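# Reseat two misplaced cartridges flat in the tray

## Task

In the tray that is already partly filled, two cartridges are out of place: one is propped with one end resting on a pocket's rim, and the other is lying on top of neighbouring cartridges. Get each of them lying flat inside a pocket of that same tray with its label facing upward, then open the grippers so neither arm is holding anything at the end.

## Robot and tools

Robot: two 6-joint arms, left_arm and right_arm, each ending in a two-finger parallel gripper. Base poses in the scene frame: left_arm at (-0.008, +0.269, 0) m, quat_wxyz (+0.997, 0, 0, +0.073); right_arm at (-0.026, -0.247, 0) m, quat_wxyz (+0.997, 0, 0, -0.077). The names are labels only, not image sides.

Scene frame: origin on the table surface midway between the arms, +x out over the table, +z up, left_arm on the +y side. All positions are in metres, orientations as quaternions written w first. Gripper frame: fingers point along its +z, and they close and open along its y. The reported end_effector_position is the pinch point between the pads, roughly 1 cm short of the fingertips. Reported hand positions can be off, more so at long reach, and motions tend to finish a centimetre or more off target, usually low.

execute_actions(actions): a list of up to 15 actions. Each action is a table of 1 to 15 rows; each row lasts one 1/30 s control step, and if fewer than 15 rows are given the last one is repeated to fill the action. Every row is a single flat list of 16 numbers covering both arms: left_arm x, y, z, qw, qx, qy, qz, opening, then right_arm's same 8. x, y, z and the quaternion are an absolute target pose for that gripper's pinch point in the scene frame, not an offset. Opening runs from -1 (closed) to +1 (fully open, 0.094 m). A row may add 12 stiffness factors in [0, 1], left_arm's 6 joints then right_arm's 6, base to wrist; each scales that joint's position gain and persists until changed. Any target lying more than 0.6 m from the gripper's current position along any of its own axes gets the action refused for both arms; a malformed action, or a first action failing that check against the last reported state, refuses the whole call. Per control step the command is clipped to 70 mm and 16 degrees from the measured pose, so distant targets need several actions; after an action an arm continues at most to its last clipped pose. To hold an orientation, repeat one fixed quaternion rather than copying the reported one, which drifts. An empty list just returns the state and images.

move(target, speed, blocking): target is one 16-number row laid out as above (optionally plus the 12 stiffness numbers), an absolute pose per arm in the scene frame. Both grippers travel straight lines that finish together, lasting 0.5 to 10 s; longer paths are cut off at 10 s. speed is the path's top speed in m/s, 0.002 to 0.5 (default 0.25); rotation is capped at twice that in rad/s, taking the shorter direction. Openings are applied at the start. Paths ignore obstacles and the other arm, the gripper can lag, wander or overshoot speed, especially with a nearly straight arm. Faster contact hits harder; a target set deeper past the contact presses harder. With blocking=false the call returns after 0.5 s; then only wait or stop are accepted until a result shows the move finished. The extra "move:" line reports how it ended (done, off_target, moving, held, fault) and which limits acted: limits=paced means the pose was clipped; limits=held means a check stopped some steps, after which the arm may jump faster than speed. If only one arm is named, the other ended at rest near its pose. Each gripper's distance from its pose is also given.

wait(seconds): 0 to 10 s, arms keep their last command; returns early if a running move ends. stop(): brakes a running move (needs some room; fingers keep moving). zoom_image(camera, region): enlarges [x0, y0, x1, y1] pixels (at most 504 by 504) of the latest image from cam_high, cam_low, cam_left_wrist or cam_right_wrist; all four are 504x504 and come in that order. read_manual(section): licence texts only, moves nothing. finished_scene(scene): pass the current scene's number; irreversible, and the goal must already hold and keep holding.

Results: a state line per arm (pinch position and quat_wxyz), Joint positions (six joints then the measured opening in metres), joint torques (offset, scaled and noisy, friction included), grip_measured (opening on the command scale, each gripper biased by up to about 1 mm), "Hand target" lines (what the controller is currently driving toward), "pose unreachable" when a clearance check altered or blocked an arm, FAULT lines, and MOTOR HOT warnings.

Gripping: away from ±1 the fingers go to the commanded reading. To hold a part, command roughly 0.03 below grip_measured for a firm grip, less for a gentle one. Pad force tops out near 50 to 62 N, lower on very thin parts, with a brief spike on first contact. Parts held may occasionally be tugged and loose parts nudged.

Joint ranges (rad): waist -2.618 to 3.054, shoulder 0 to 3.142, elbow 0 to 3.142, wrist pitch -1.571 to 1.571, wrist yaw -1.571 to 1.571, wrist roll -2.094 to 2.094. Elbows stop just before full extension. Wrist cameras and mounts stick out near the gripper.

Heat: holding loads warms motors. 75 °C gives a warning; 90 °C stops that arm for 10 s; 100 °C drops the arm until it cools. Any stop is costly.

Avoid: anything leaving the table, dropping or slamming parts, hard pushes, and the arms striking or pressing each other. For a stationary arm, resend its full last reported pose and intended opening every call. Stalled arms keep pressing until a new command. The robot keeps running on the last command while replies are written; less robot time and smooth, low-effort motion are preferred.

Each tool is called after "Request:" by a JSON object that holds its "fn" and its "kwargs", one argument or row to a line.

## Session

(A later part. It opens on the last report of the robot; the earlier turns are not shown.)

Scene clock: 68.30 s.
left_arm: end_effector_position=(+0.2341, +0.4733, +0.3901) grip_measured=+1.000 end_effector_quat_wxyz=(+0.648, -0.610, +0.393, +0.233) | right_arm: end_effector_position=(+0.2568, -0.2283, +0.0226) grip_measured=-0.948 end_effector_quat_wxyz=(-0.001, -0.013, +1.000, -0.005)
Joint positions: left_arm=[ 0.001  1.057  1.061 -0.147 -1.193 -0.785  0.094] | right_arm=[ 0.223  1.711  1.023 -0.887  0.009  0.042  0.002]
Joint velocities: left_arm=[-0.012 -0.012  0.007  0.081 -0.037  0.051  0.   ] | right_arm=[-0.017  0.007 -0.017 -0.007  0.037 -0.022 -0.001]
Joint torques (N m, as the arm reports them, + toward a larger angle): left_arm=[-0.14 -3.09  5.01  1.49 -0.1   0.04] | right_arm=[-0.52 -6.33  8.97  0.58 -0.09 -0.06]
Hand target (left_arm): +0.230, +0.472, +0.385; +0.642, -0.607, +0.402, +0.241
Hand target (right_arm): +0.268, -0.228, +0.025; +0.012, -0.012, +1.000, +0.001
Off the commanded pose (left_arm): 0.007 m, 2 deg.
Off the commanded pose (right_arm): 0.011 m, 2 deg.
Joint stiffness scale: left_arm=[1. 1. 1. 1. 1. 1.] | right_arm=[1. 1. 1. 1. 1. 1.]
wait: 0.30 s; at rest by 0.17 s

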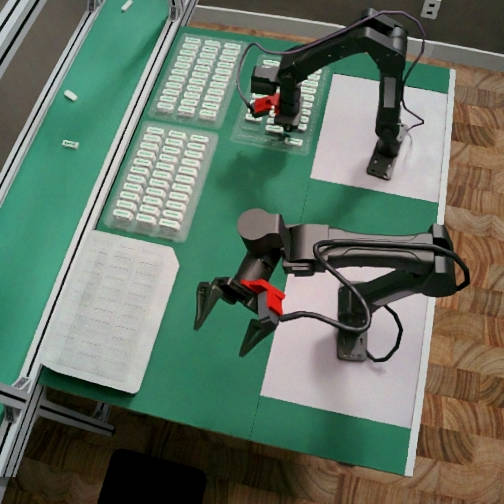

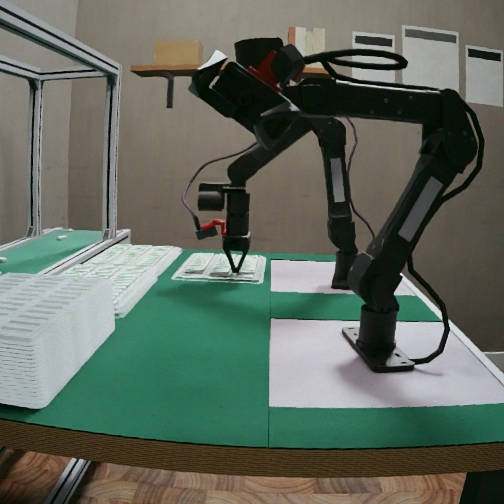

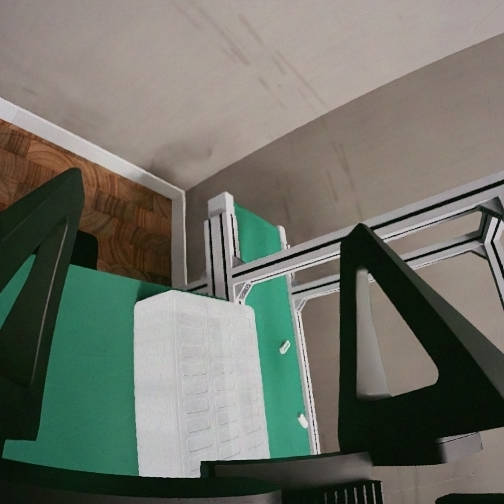

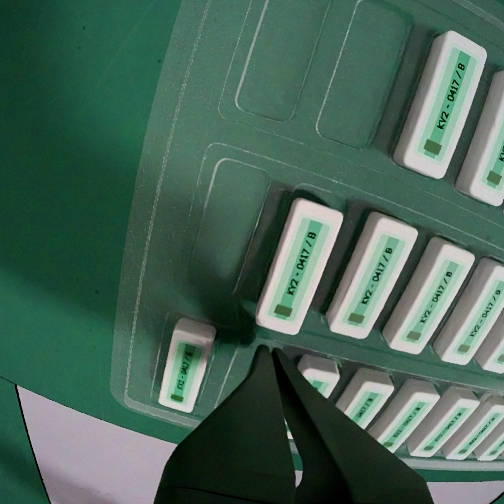

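Request:
{"fn": "execute_actions", "kwargs": {
  "actions": [
    [[0.23,0.472,0.385,0.642,-0.607,0.402,0.241,1.0,0.2685,-0.2283,0.025,0.012,-0.012,0.9999,0.0006,-0.95],[0.23,0.472,0.385,0.642,-0.607,0.402,0.241,1.0,0.2695,-0.2283,0.025,0.012,-0.012,0.9999,0.0006,-0.95],[0.23,0.472,0.385,0.642,-0.607,0.402,0.241,1.0,0.2707,-0.2282,0.025,0.012,-0.012,0.9999,0.0006,-0.95],[0.23,0.472,0.385,0.642,-0.607,0.402,0.241,1.0,0.2719,-0.2281,0.0249,0.012,-0.012,0.9999,0.0006,-0.95],[0.23,0.472,0.385,0.642,-0.607,0.402,0.241,1.0,0.2731,-0.228,0.0248,0.012,-0.012,0.9999,0.0006,-0.95],[0.23,0.472,0.385,0.642,-0.607,0.402,0.241,1.0,0.2742,-0.228,0.0247,0.012,-0.012,0.9999,0.0006,-0.95],[0.23,0.472,0.385,0.642,-0.607,0.402,0.241,1.0,0.2752,-0.2279,0.0246,0.012,-0.012,0.9999,0.0006,-0.95],[0.23,0.472,0.385,0.642,-0.607,0.402,0.241,1.0,0.2761,-0.2279,0.0245,0.012,-0.012,0.9999,0.0006,-0.95],[0.23,0.472,0.385,0.642,-0.607,0.402,0.241,1.0,0.2769,-0.2278,0.0245,0.012,-0.012,0.9999,0.0006,-0.95],[0.23,0.472,0.385,0.642,-0.607,0.402,0.241,1.0,0.2777,-0.2278,0.0245,0.012,-0.012,0.9999,0.0006,-0.95],[0.23,0.472,0.385,0.642,-0.607,0.402,0.241,1.0,0.2784,-0.2277,0.0245,0.012,-0.012,0.9999,0.0006,-0.95],[0.23,0.472,0.385,0.642,-0.607,0.402,0.241,1.0,0.2791,-0.2277,0.0245,0.012,-0.012,0.9999,0.0006,-0.95],[0.23,0.472,0.385,0.642,-0.607,0.402,0.241,1.0,0.2797,-0.2276,0.0245,0.012,-0.012,0.9999,0.0006,-0.95],[0.23,0.472,0.385,0.642,-0.607,0.402,0.241,1.0,0.2803,-0.2276,0.0245,0.012,-0.012,0.9999,0.0006,-0.95],[0.23,0.472,0.385,0.642,-0.607,0.402,0.241,1.0,0.2808,-0.2276,0.0245,0.012,-0.012,0.9999,0.0006,-0.95]]
  ]
}}

Request:
{"fn": "wait", "kwargs": {
  "seconds": 0.3
}}

Request:
{"fn": "zoom_image", "kwargs": {
  "camera": "cam_right_wrist",
  "region": [180, 170, 400, 400]
}}

Scene clock: 70.43 s.
left_arm: end_effector_position=(+0.2341, +0.4733, +0.3901) grip_measured=+1.000 end_effector_quat_wxyz=(+0.648, -0.610, +0.393, +0.233) | right_arm: end_effector_position=(+0.2705, -0.2274, +0.0221) grip_measured=-0.948 end_effector_quat_wxyz=(+0.002, -0.013, +1.000, -0.004)
Joint positions: left_arm=[ 0.001  1.057  1.061 -0.147 -1.193 -0.785  0.094] | right_arm=[ 0.223  1.755  1.073 -0.887  0.009  0.042  0.002]
Joint velocities: left_arm=[-0.012  0.002  0.002 -0.037 -0.051 -0.007  0.   ] | right_arm=[ 0.002  0.061  0.061 -0.022 -0.081 -0.022 -0.   ]
Joint torques (N m, as the arm reports them, + toward a larger angle): left_arm=[-0.13 -3.1   5.    1.49 -0.1   0.04] | right_arm=[-0.58 -6.83  8.92  0.51 -0.06 -0.02]
Hand target (left_arm): +0.230, +0.472, +0.385; +0.642, -0.607, +0.402, +0.241
Hand target (right_arm): +0.281, -0.228, +0.024; +0.012, -0.012, +1.000, +0.001
Off the commanded pose (left_arm): 0.007 m, 2 deg.
Off the commanded pose (right_arm): 0.011 m, 1 deg.
Joint stiffness scale: left_arm=[1. 1. 1. 1. 1. 1.] | right_arm=[1. 1. 1. 1. 1. 1.]

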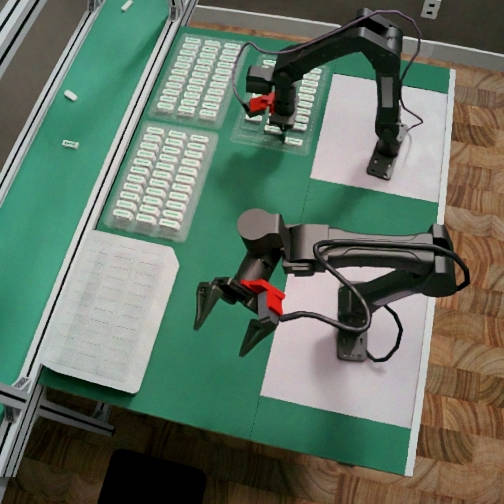

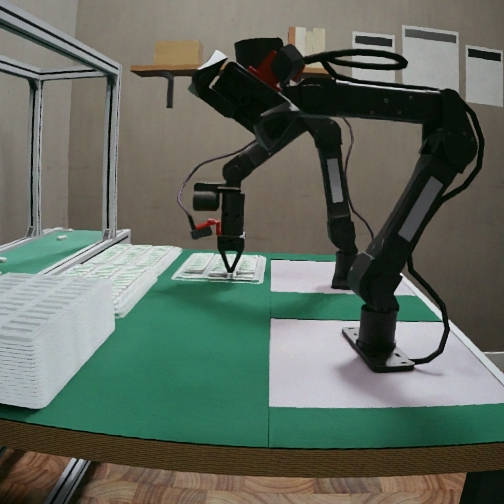

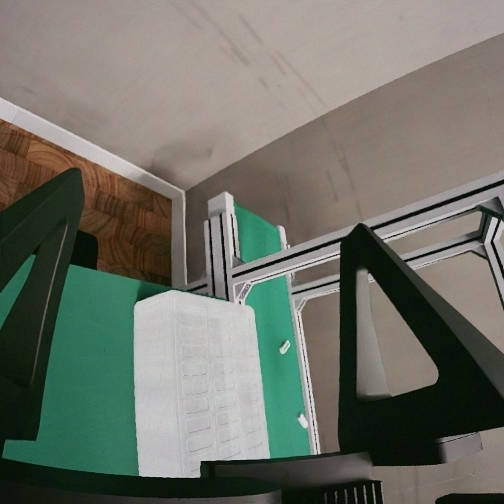

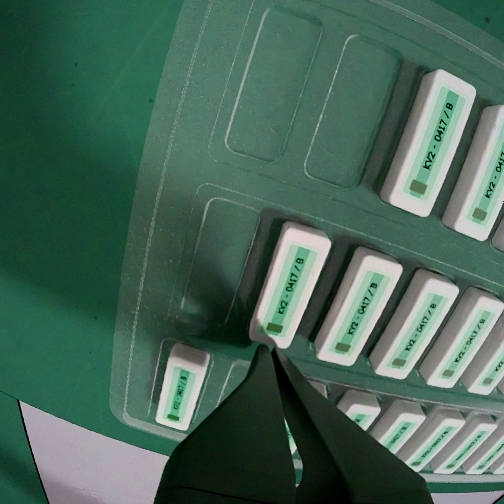

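Scene clock: 70.73 s.
left_arm: end_effector_position=(+0.2341, +0.4733, +0.3901) grip_measured=+1.000 end_effector_quat_wxyz=(+0.648, -0.610, +0.393, +0.233) | right_arm: end_effector_position=(+0.2711, -0.2274, +0.0219) grip_measured=-0.948 end_effector_quat_wxyz=(+0.002, -0.013, +1.000, -0.004)
Joint positions: left_arm=[ 0.001  1.057  1.061 -0.147 -1.193 -0.785  0.094] | right_arm=[ 0.223  1.757  1.076 -0.887  0.009  0.042  0.002]
Joint velocities: left_arm=[ 0.002 -0.012  0.002  0.022  0.037 -0.051  0.   ] | right_arm=[-0.002 -0.012 -0.002 -0.022 -0.051  0.051  0.001]
Joint torques (N m, as the arm reports them, + toward a larger angle): left_arm=[-0.14 -3.1   5.01  1.49 -0.11  0.04] | right_arm=[-0.52 -6.91  9.1   0.49 -0.04 -0.06]
Hand target (left_arm): +0.230, +0.472, +0.385; +0.642, -0.607, +0.402, +0.241
Hand target (right_arm): +0.281, -0.228, +0.024; +0.012, -0.012, +1.000, +0.001
Off the commanded pose (left_arm): 0.007 m, 2 deg.
Off the commanded pose (right_arm): 0.010 m, 1 deg.
Joint stiffness scale: left_arm=[1. 1. 1. 1. 1. 1.] | right_arm=[1. 1. 1. 1. 1. 1.]
wait: 0.30 s; at rest by 0.17 s

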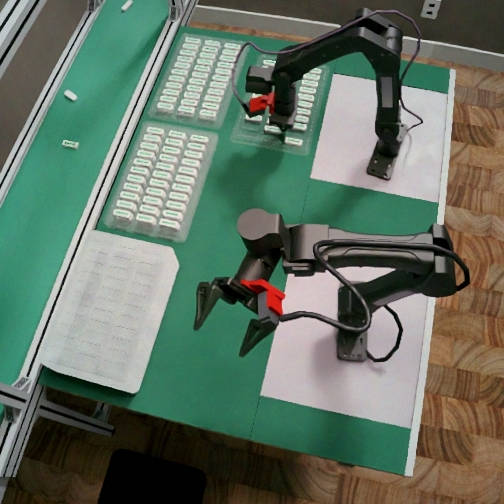

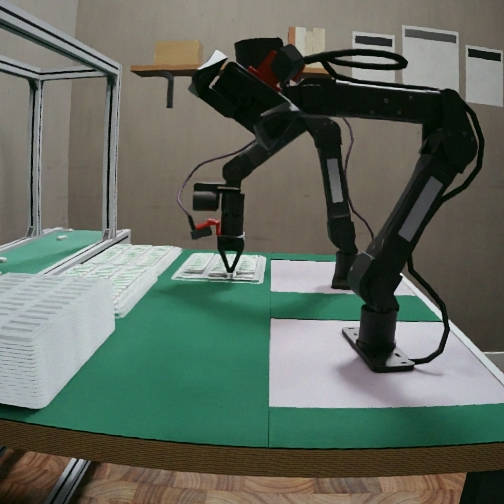

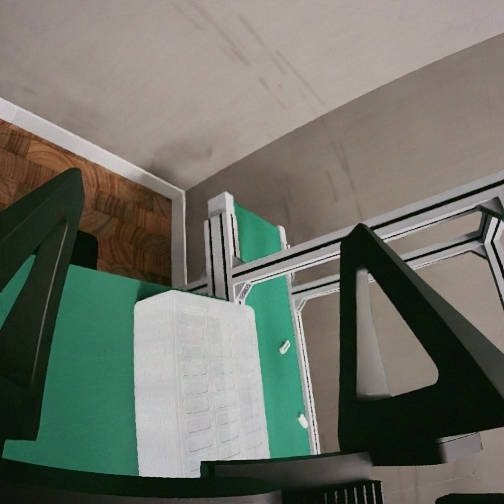

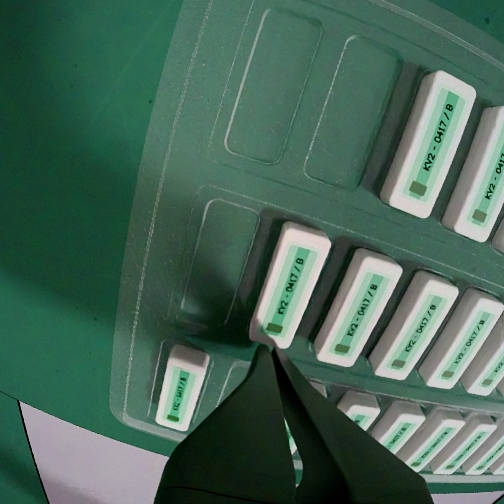

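Region (180, 170, 400, 400) of cam_right_wrist's 504x504 image, scaled by 2.191, with more detail than that image has; it fills the left 482 columns of this view, and the rest is white.

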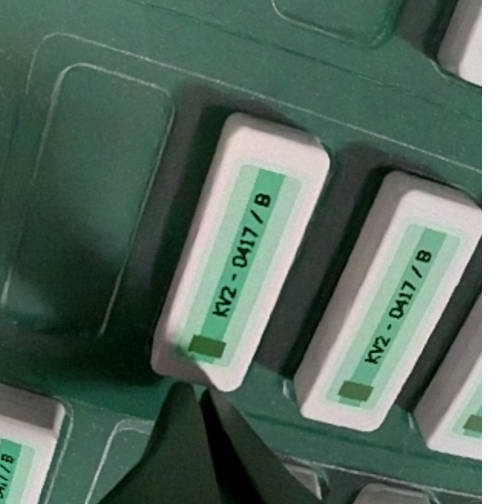

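Request:
{"fn": "execute_actions", "kwargs": {
  "actions": [
    [[0.23,0.472,0.385,0.642,-0.607,0.402,0.241,1.0,0.2791,-0.2277,0.0245,0.0085,-0.012,0.9999,0.0004,-0.95],[0.23,0.472,0.385,0.642,-0.607,0.402,0.241,1.0,0.2771,-0.2278,0.0245,0.0045,-0.012,0.9999,0.0002,-0.95],[0.23,0.472,0.385,0.642,-0.607,0.402,0.241,1.0,0.2751,-0.2279,0.0245,0.0005,-0.012,0.9999,0,-0.95],[0.23,0.472,0.385,0.642,-0.607,0.402,0.241,1.0,0.2731,-0.2281,0.0245,-0.0035,-0.012,0.9999,-0.0002,-0.95],[0.23,0.472,0.385,0.642,-0.607,0.402,0.241,1.0,0.2714,-0.2282,0.0245,-0.007,-0.012,0.9999,-0.0004,-0.95],[0.23,0.472,0.385,0.642,-0.607,0.402,0.241,1.0,0.2695,-0.2283,0.0248,-0.0105,-0.012,0.9999,-0.0005,-0.95],[0.23,0.472,0.385,0.642,-0.607,0.402,0.241,1.0,0.2677,-0.2284,0.0257,-0.013,-0.012,0.9998,-0.0006,-0.95],[0.23,0.472,0.385,0.642,-0.607,0.402,0.241,1.0,0.2669,-0.2284,0.0271,-0.013,-0.012,0.9998,-0.0006,-0.95],[0.23,0.472,0.385,0.642,-0.607,0.402,0.241,1.0,0.2659,-0.2285,0.0289,-0.013,-0.012,0.9998,-0.0006,-0.95],[0.23,0.472,0.385,0.642,-0.607,0.402,0.241,1.0,0.2645,-0.2286,0.0313,-0.013,-0.012,0.9998,-0.0006,-0.95],[0.23,0.472,0.385,0.642,-0.607,0.402,0.241,1.0,0.2629,-0.2287,0.0341,-0.013,-0.012,0.9998,-0.0006,-0.95],[0.23,0.472,0.385,0.642,-0.607,0.402,0.241,1.0,0.261,-0.2288,0.0372,-0.013,-0.012,0.9998,-0.0006,-0.95],[0.23,0.472,0.385,0.642,-0.607,0.402,0.241,1.0,0.2589,-0.2289,0.0406,-0.013,-0.012,0.9998,-0.0006,-0.95],[0.23,0.472,0.385,0.642,-0.607,0.402,0.241,1.0,0.2566,-0.2291,0.0441,-0.013,-0.012,0.9998,-0.0006,-0.95],[0.23,0.472,0.385,0.642,-0.607,0.402,0.241,1.0,0.2542,-0.2292,0.0478,-0.013,-0.012,0.9998,-0.0006,-0.95]],
    [[0.23,0.472,0.385,0.642,-0.607,0.402,0.241,1.0,0.2517,-0.2294,0.0516,-0.013,-0.012,0.9998,-0.0006,-0.95],[0.23,0.472,0.385,0.642,-0.607,0.402,0.241,1.0,0.2491,-0.2295,0.0553,-0.013,-0.012,0.9998,-0.0006,-0.95],[0.23,0.472,0.385,0.642,-0.607,0.402,0.241,1.0,0.2466,-0.2297,0.0589,-0.013,-0.012,0.9998,-0.0006,-0.95],[0.23,0.472,0.385,0.642,-0.607,0.402,0.241,1.0,0.2441,-0.2299,0.0623,-0.013,-0.012,0.9998,-0.0006,-0.92],[0.23,0.472,0.385,0.642,-0.607,0.402,0.241,1.0,0.2417,-0.23,0.0655,-0.013,-0.012,0.9998,-0.0006,-0.88],[0.23,0.472,0.385,0.642,-0.607,0.402,0.241,1.0,0.2394,-0.2302,0.0684,-0.013,-0.012,0.9998,-0.0006,-0.83],[0.23,0.472,0.385,0.642,-0.607,0.402,0.241,1.0,0.2375,-0.2303,0.0709,-0.013,-0.012,0.9998,-0.0006,-0.78],[0.23,0.472,0.385,0.642,-0.607,0.402,0.241,1.0,0.2357,-0.2304,0.073,-0.013,-0.012,0.9998,-0.0006,-0.72],[0.23,0.472,0.385,0.642,-0.607,0.402,0.241,1.0,0.2344,-0.2305,0.0747,-0.013,-0.012,0.9998,-0.0006,-0.66],[0.23,0.472,0.385,0.642,-0.607,0.402,0.241,1.0,0.2333,-0.2306,0.0759,-0.013,-0.012,0.9998,-0.0006,-0.6],[0.23,0.472,0.385,0.642,-0.607,0.402,0.241,1.0,0.2327,-0.2306,0.0767,-0.013,-0.012,0.9998,-0.0006,-0.55],[0.23,0.472,0.385,0.642,-0.607,0.402,0.241,1.0,0.2325,-0.2306,0.0769,-0.013,-0.012,0.9998,-0.0006,-0.5]]
  ]
}}

Request:
{"fn": "zoom_image", "kwargs": {
  "camera": "cam_right_wrist",
  "region": [150, 80, 420, 350]
}}

Request:
{"fn": "zoom_image", "kwargs": {
  "camera": "cam_low",
  "region": [180, 250, 270, 288]
}}

Scene clock: 77.03 s.
left_arm: end_effector_position=(+0.2341, +0.4733, +0.3901) grip_measured=+1.000 end_effector_quat_wxyz=(+0.648, -0.610, +0.393, +0.233) | right_arm: end_effector_position=(+0.2310, -0.2301, +0.0675) grip_measured=-0.502 end_effector_quat_wxyz=(-0.018, -0.013, +1.000, -0.006)
Joint positions: left_arm=[ 0.001  1.057  1.061 -0.147 -1.193 -0.785  0.094] | right_arm=[ 0.223  1.584  1.076 -1.1    0.009  0.042  0.023]
Joint velocities: left_arm=[-0.002 -0.002  0.002 -0.051 -0.066 -0.066  0.   ] | right_arm=[-0.002 -0.017  0.002 -0.095 -0.022  0.007 -0.   ]
Joint torques (N m, as the arm reports them, + toward a larger angle): left_arm=[-0.14 -3.1   5.    1.48 -0.11  0.04] | right_arm=[-0.61 -7.47  9.37  0.23 -0.05 -0.02]
Hand target (left_arm): +0.230, +0.472, +0.385; +0.642, -0.607, +0.402, +0.241
Hand target (right_arm): +0.233, -0.231, +0.077; -0.013, -0.012, +1.000, -0.001
Off the commanded pose (left_arm): 0.007 m, 2 deg.
Off the commanded pose (right_arm): 0.010 m, 1 deg.
Joint stiffness scale: left_arm=[1. 1. 1. 1. 1. 1.] | right_arm=[1. 1. 1. 1. 1. 1.]

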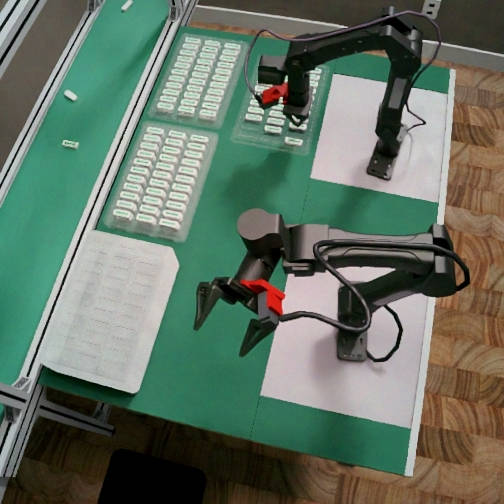

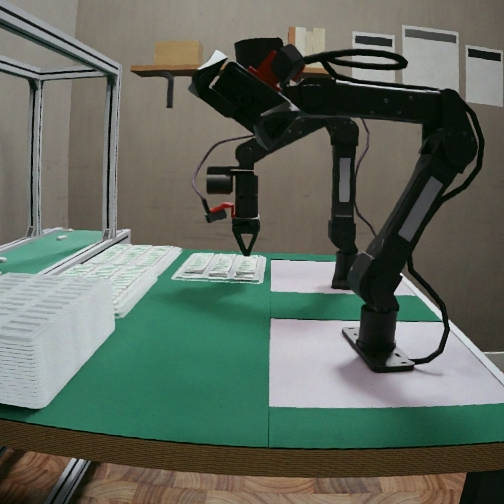

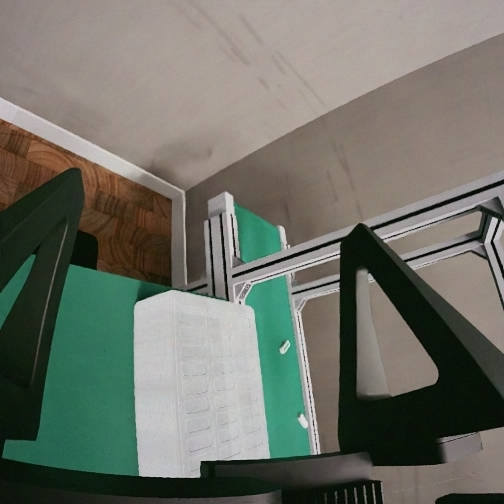

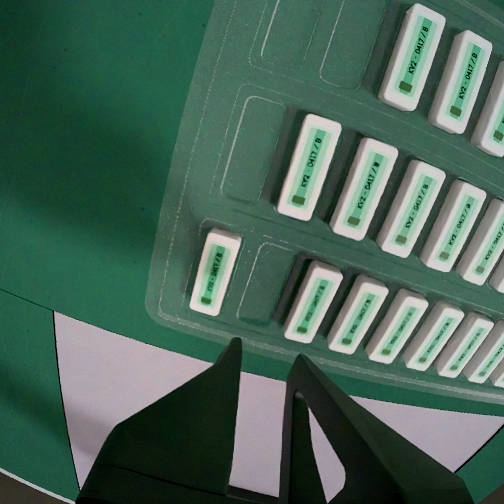

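Region (150, 80, 420, 350) of cam_right_wrist's 504x504 image, scaled by 1.867, with more detail than that image has.

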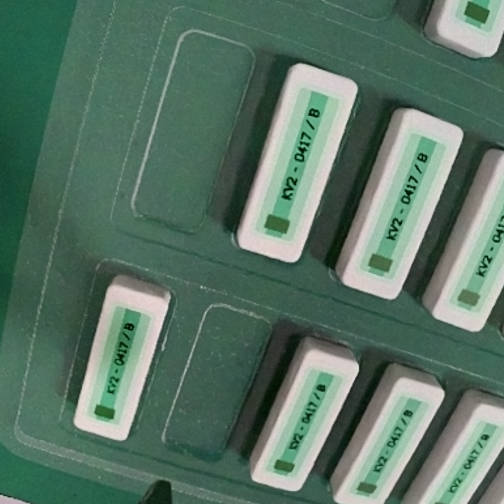

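Region (180, 250, 270, 288) of cam_low's 504x504 image, scaled by 5.600, with more detail than that image has; it fills the top 213 rows of this view, and the rest is white.

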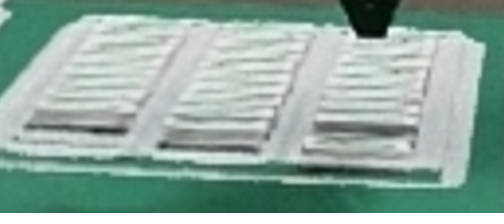

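Request:
{"fn": "zoom_image", "kwargs": {
  "camera": "cam_right_wrist",
  "region": [260, 95, 410, 245]
}}

Request:
{"fn": "zoom_image", "kwargs": {
  "camera": "cam_low",
  "region": [200, 264, 262, 284]
}}

Request:
{"fn": "zoom_image", "kwargs": {
  "camera": "cam_right_wrist",
  "region": [170, 210, 350, 350]
}}

Region (260, 95, 410, 245) of cam_right_wrist's 504x504 image, scaled by 3.360, with more detail than that image has.

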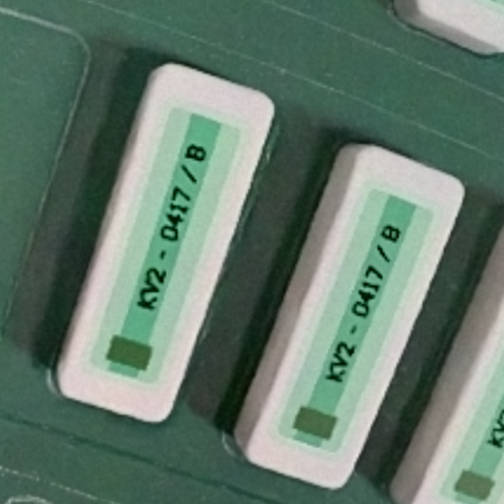

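Region (200, 264, 262, 284) of cam_low's 504x504 image, scaled by 8.129, with more detail than that image has; it fills the top 163 rows of this view, and the rest is white.

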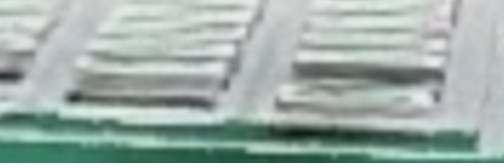

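Region (170, 210, 350, 350) of cam_right_wrist's 504x504 image, scaled by 2.800, with more detail than that image has.

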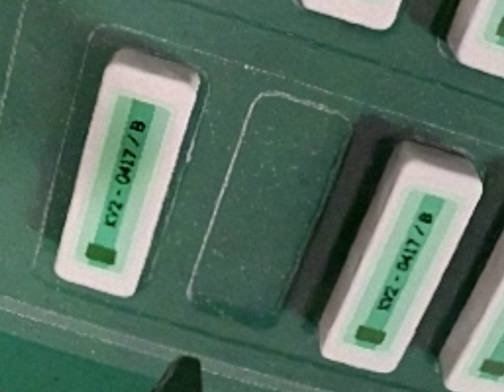

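Request:
{"fn": "zoom_image", "kwargs": {
  "camera": "cam_high",
  "region": [230, 100, 320, 160]
}}

Region (230, 100, 320, 160) of cam_high's 504x504 image, scaled by 5.600, with more detail than that image has.

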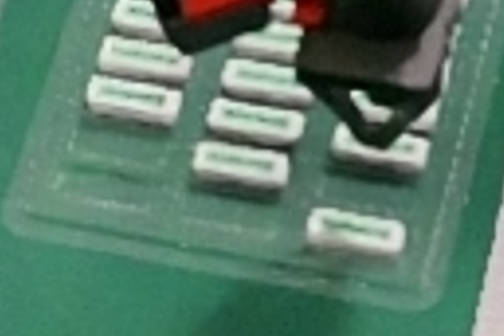

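Both cartridges are seated flat, label up, and the gripper is clear.

Request:
{"fn": "finished_scene", "kwargs": {
  "scene": 2
}}

The scene is finished: the task was done.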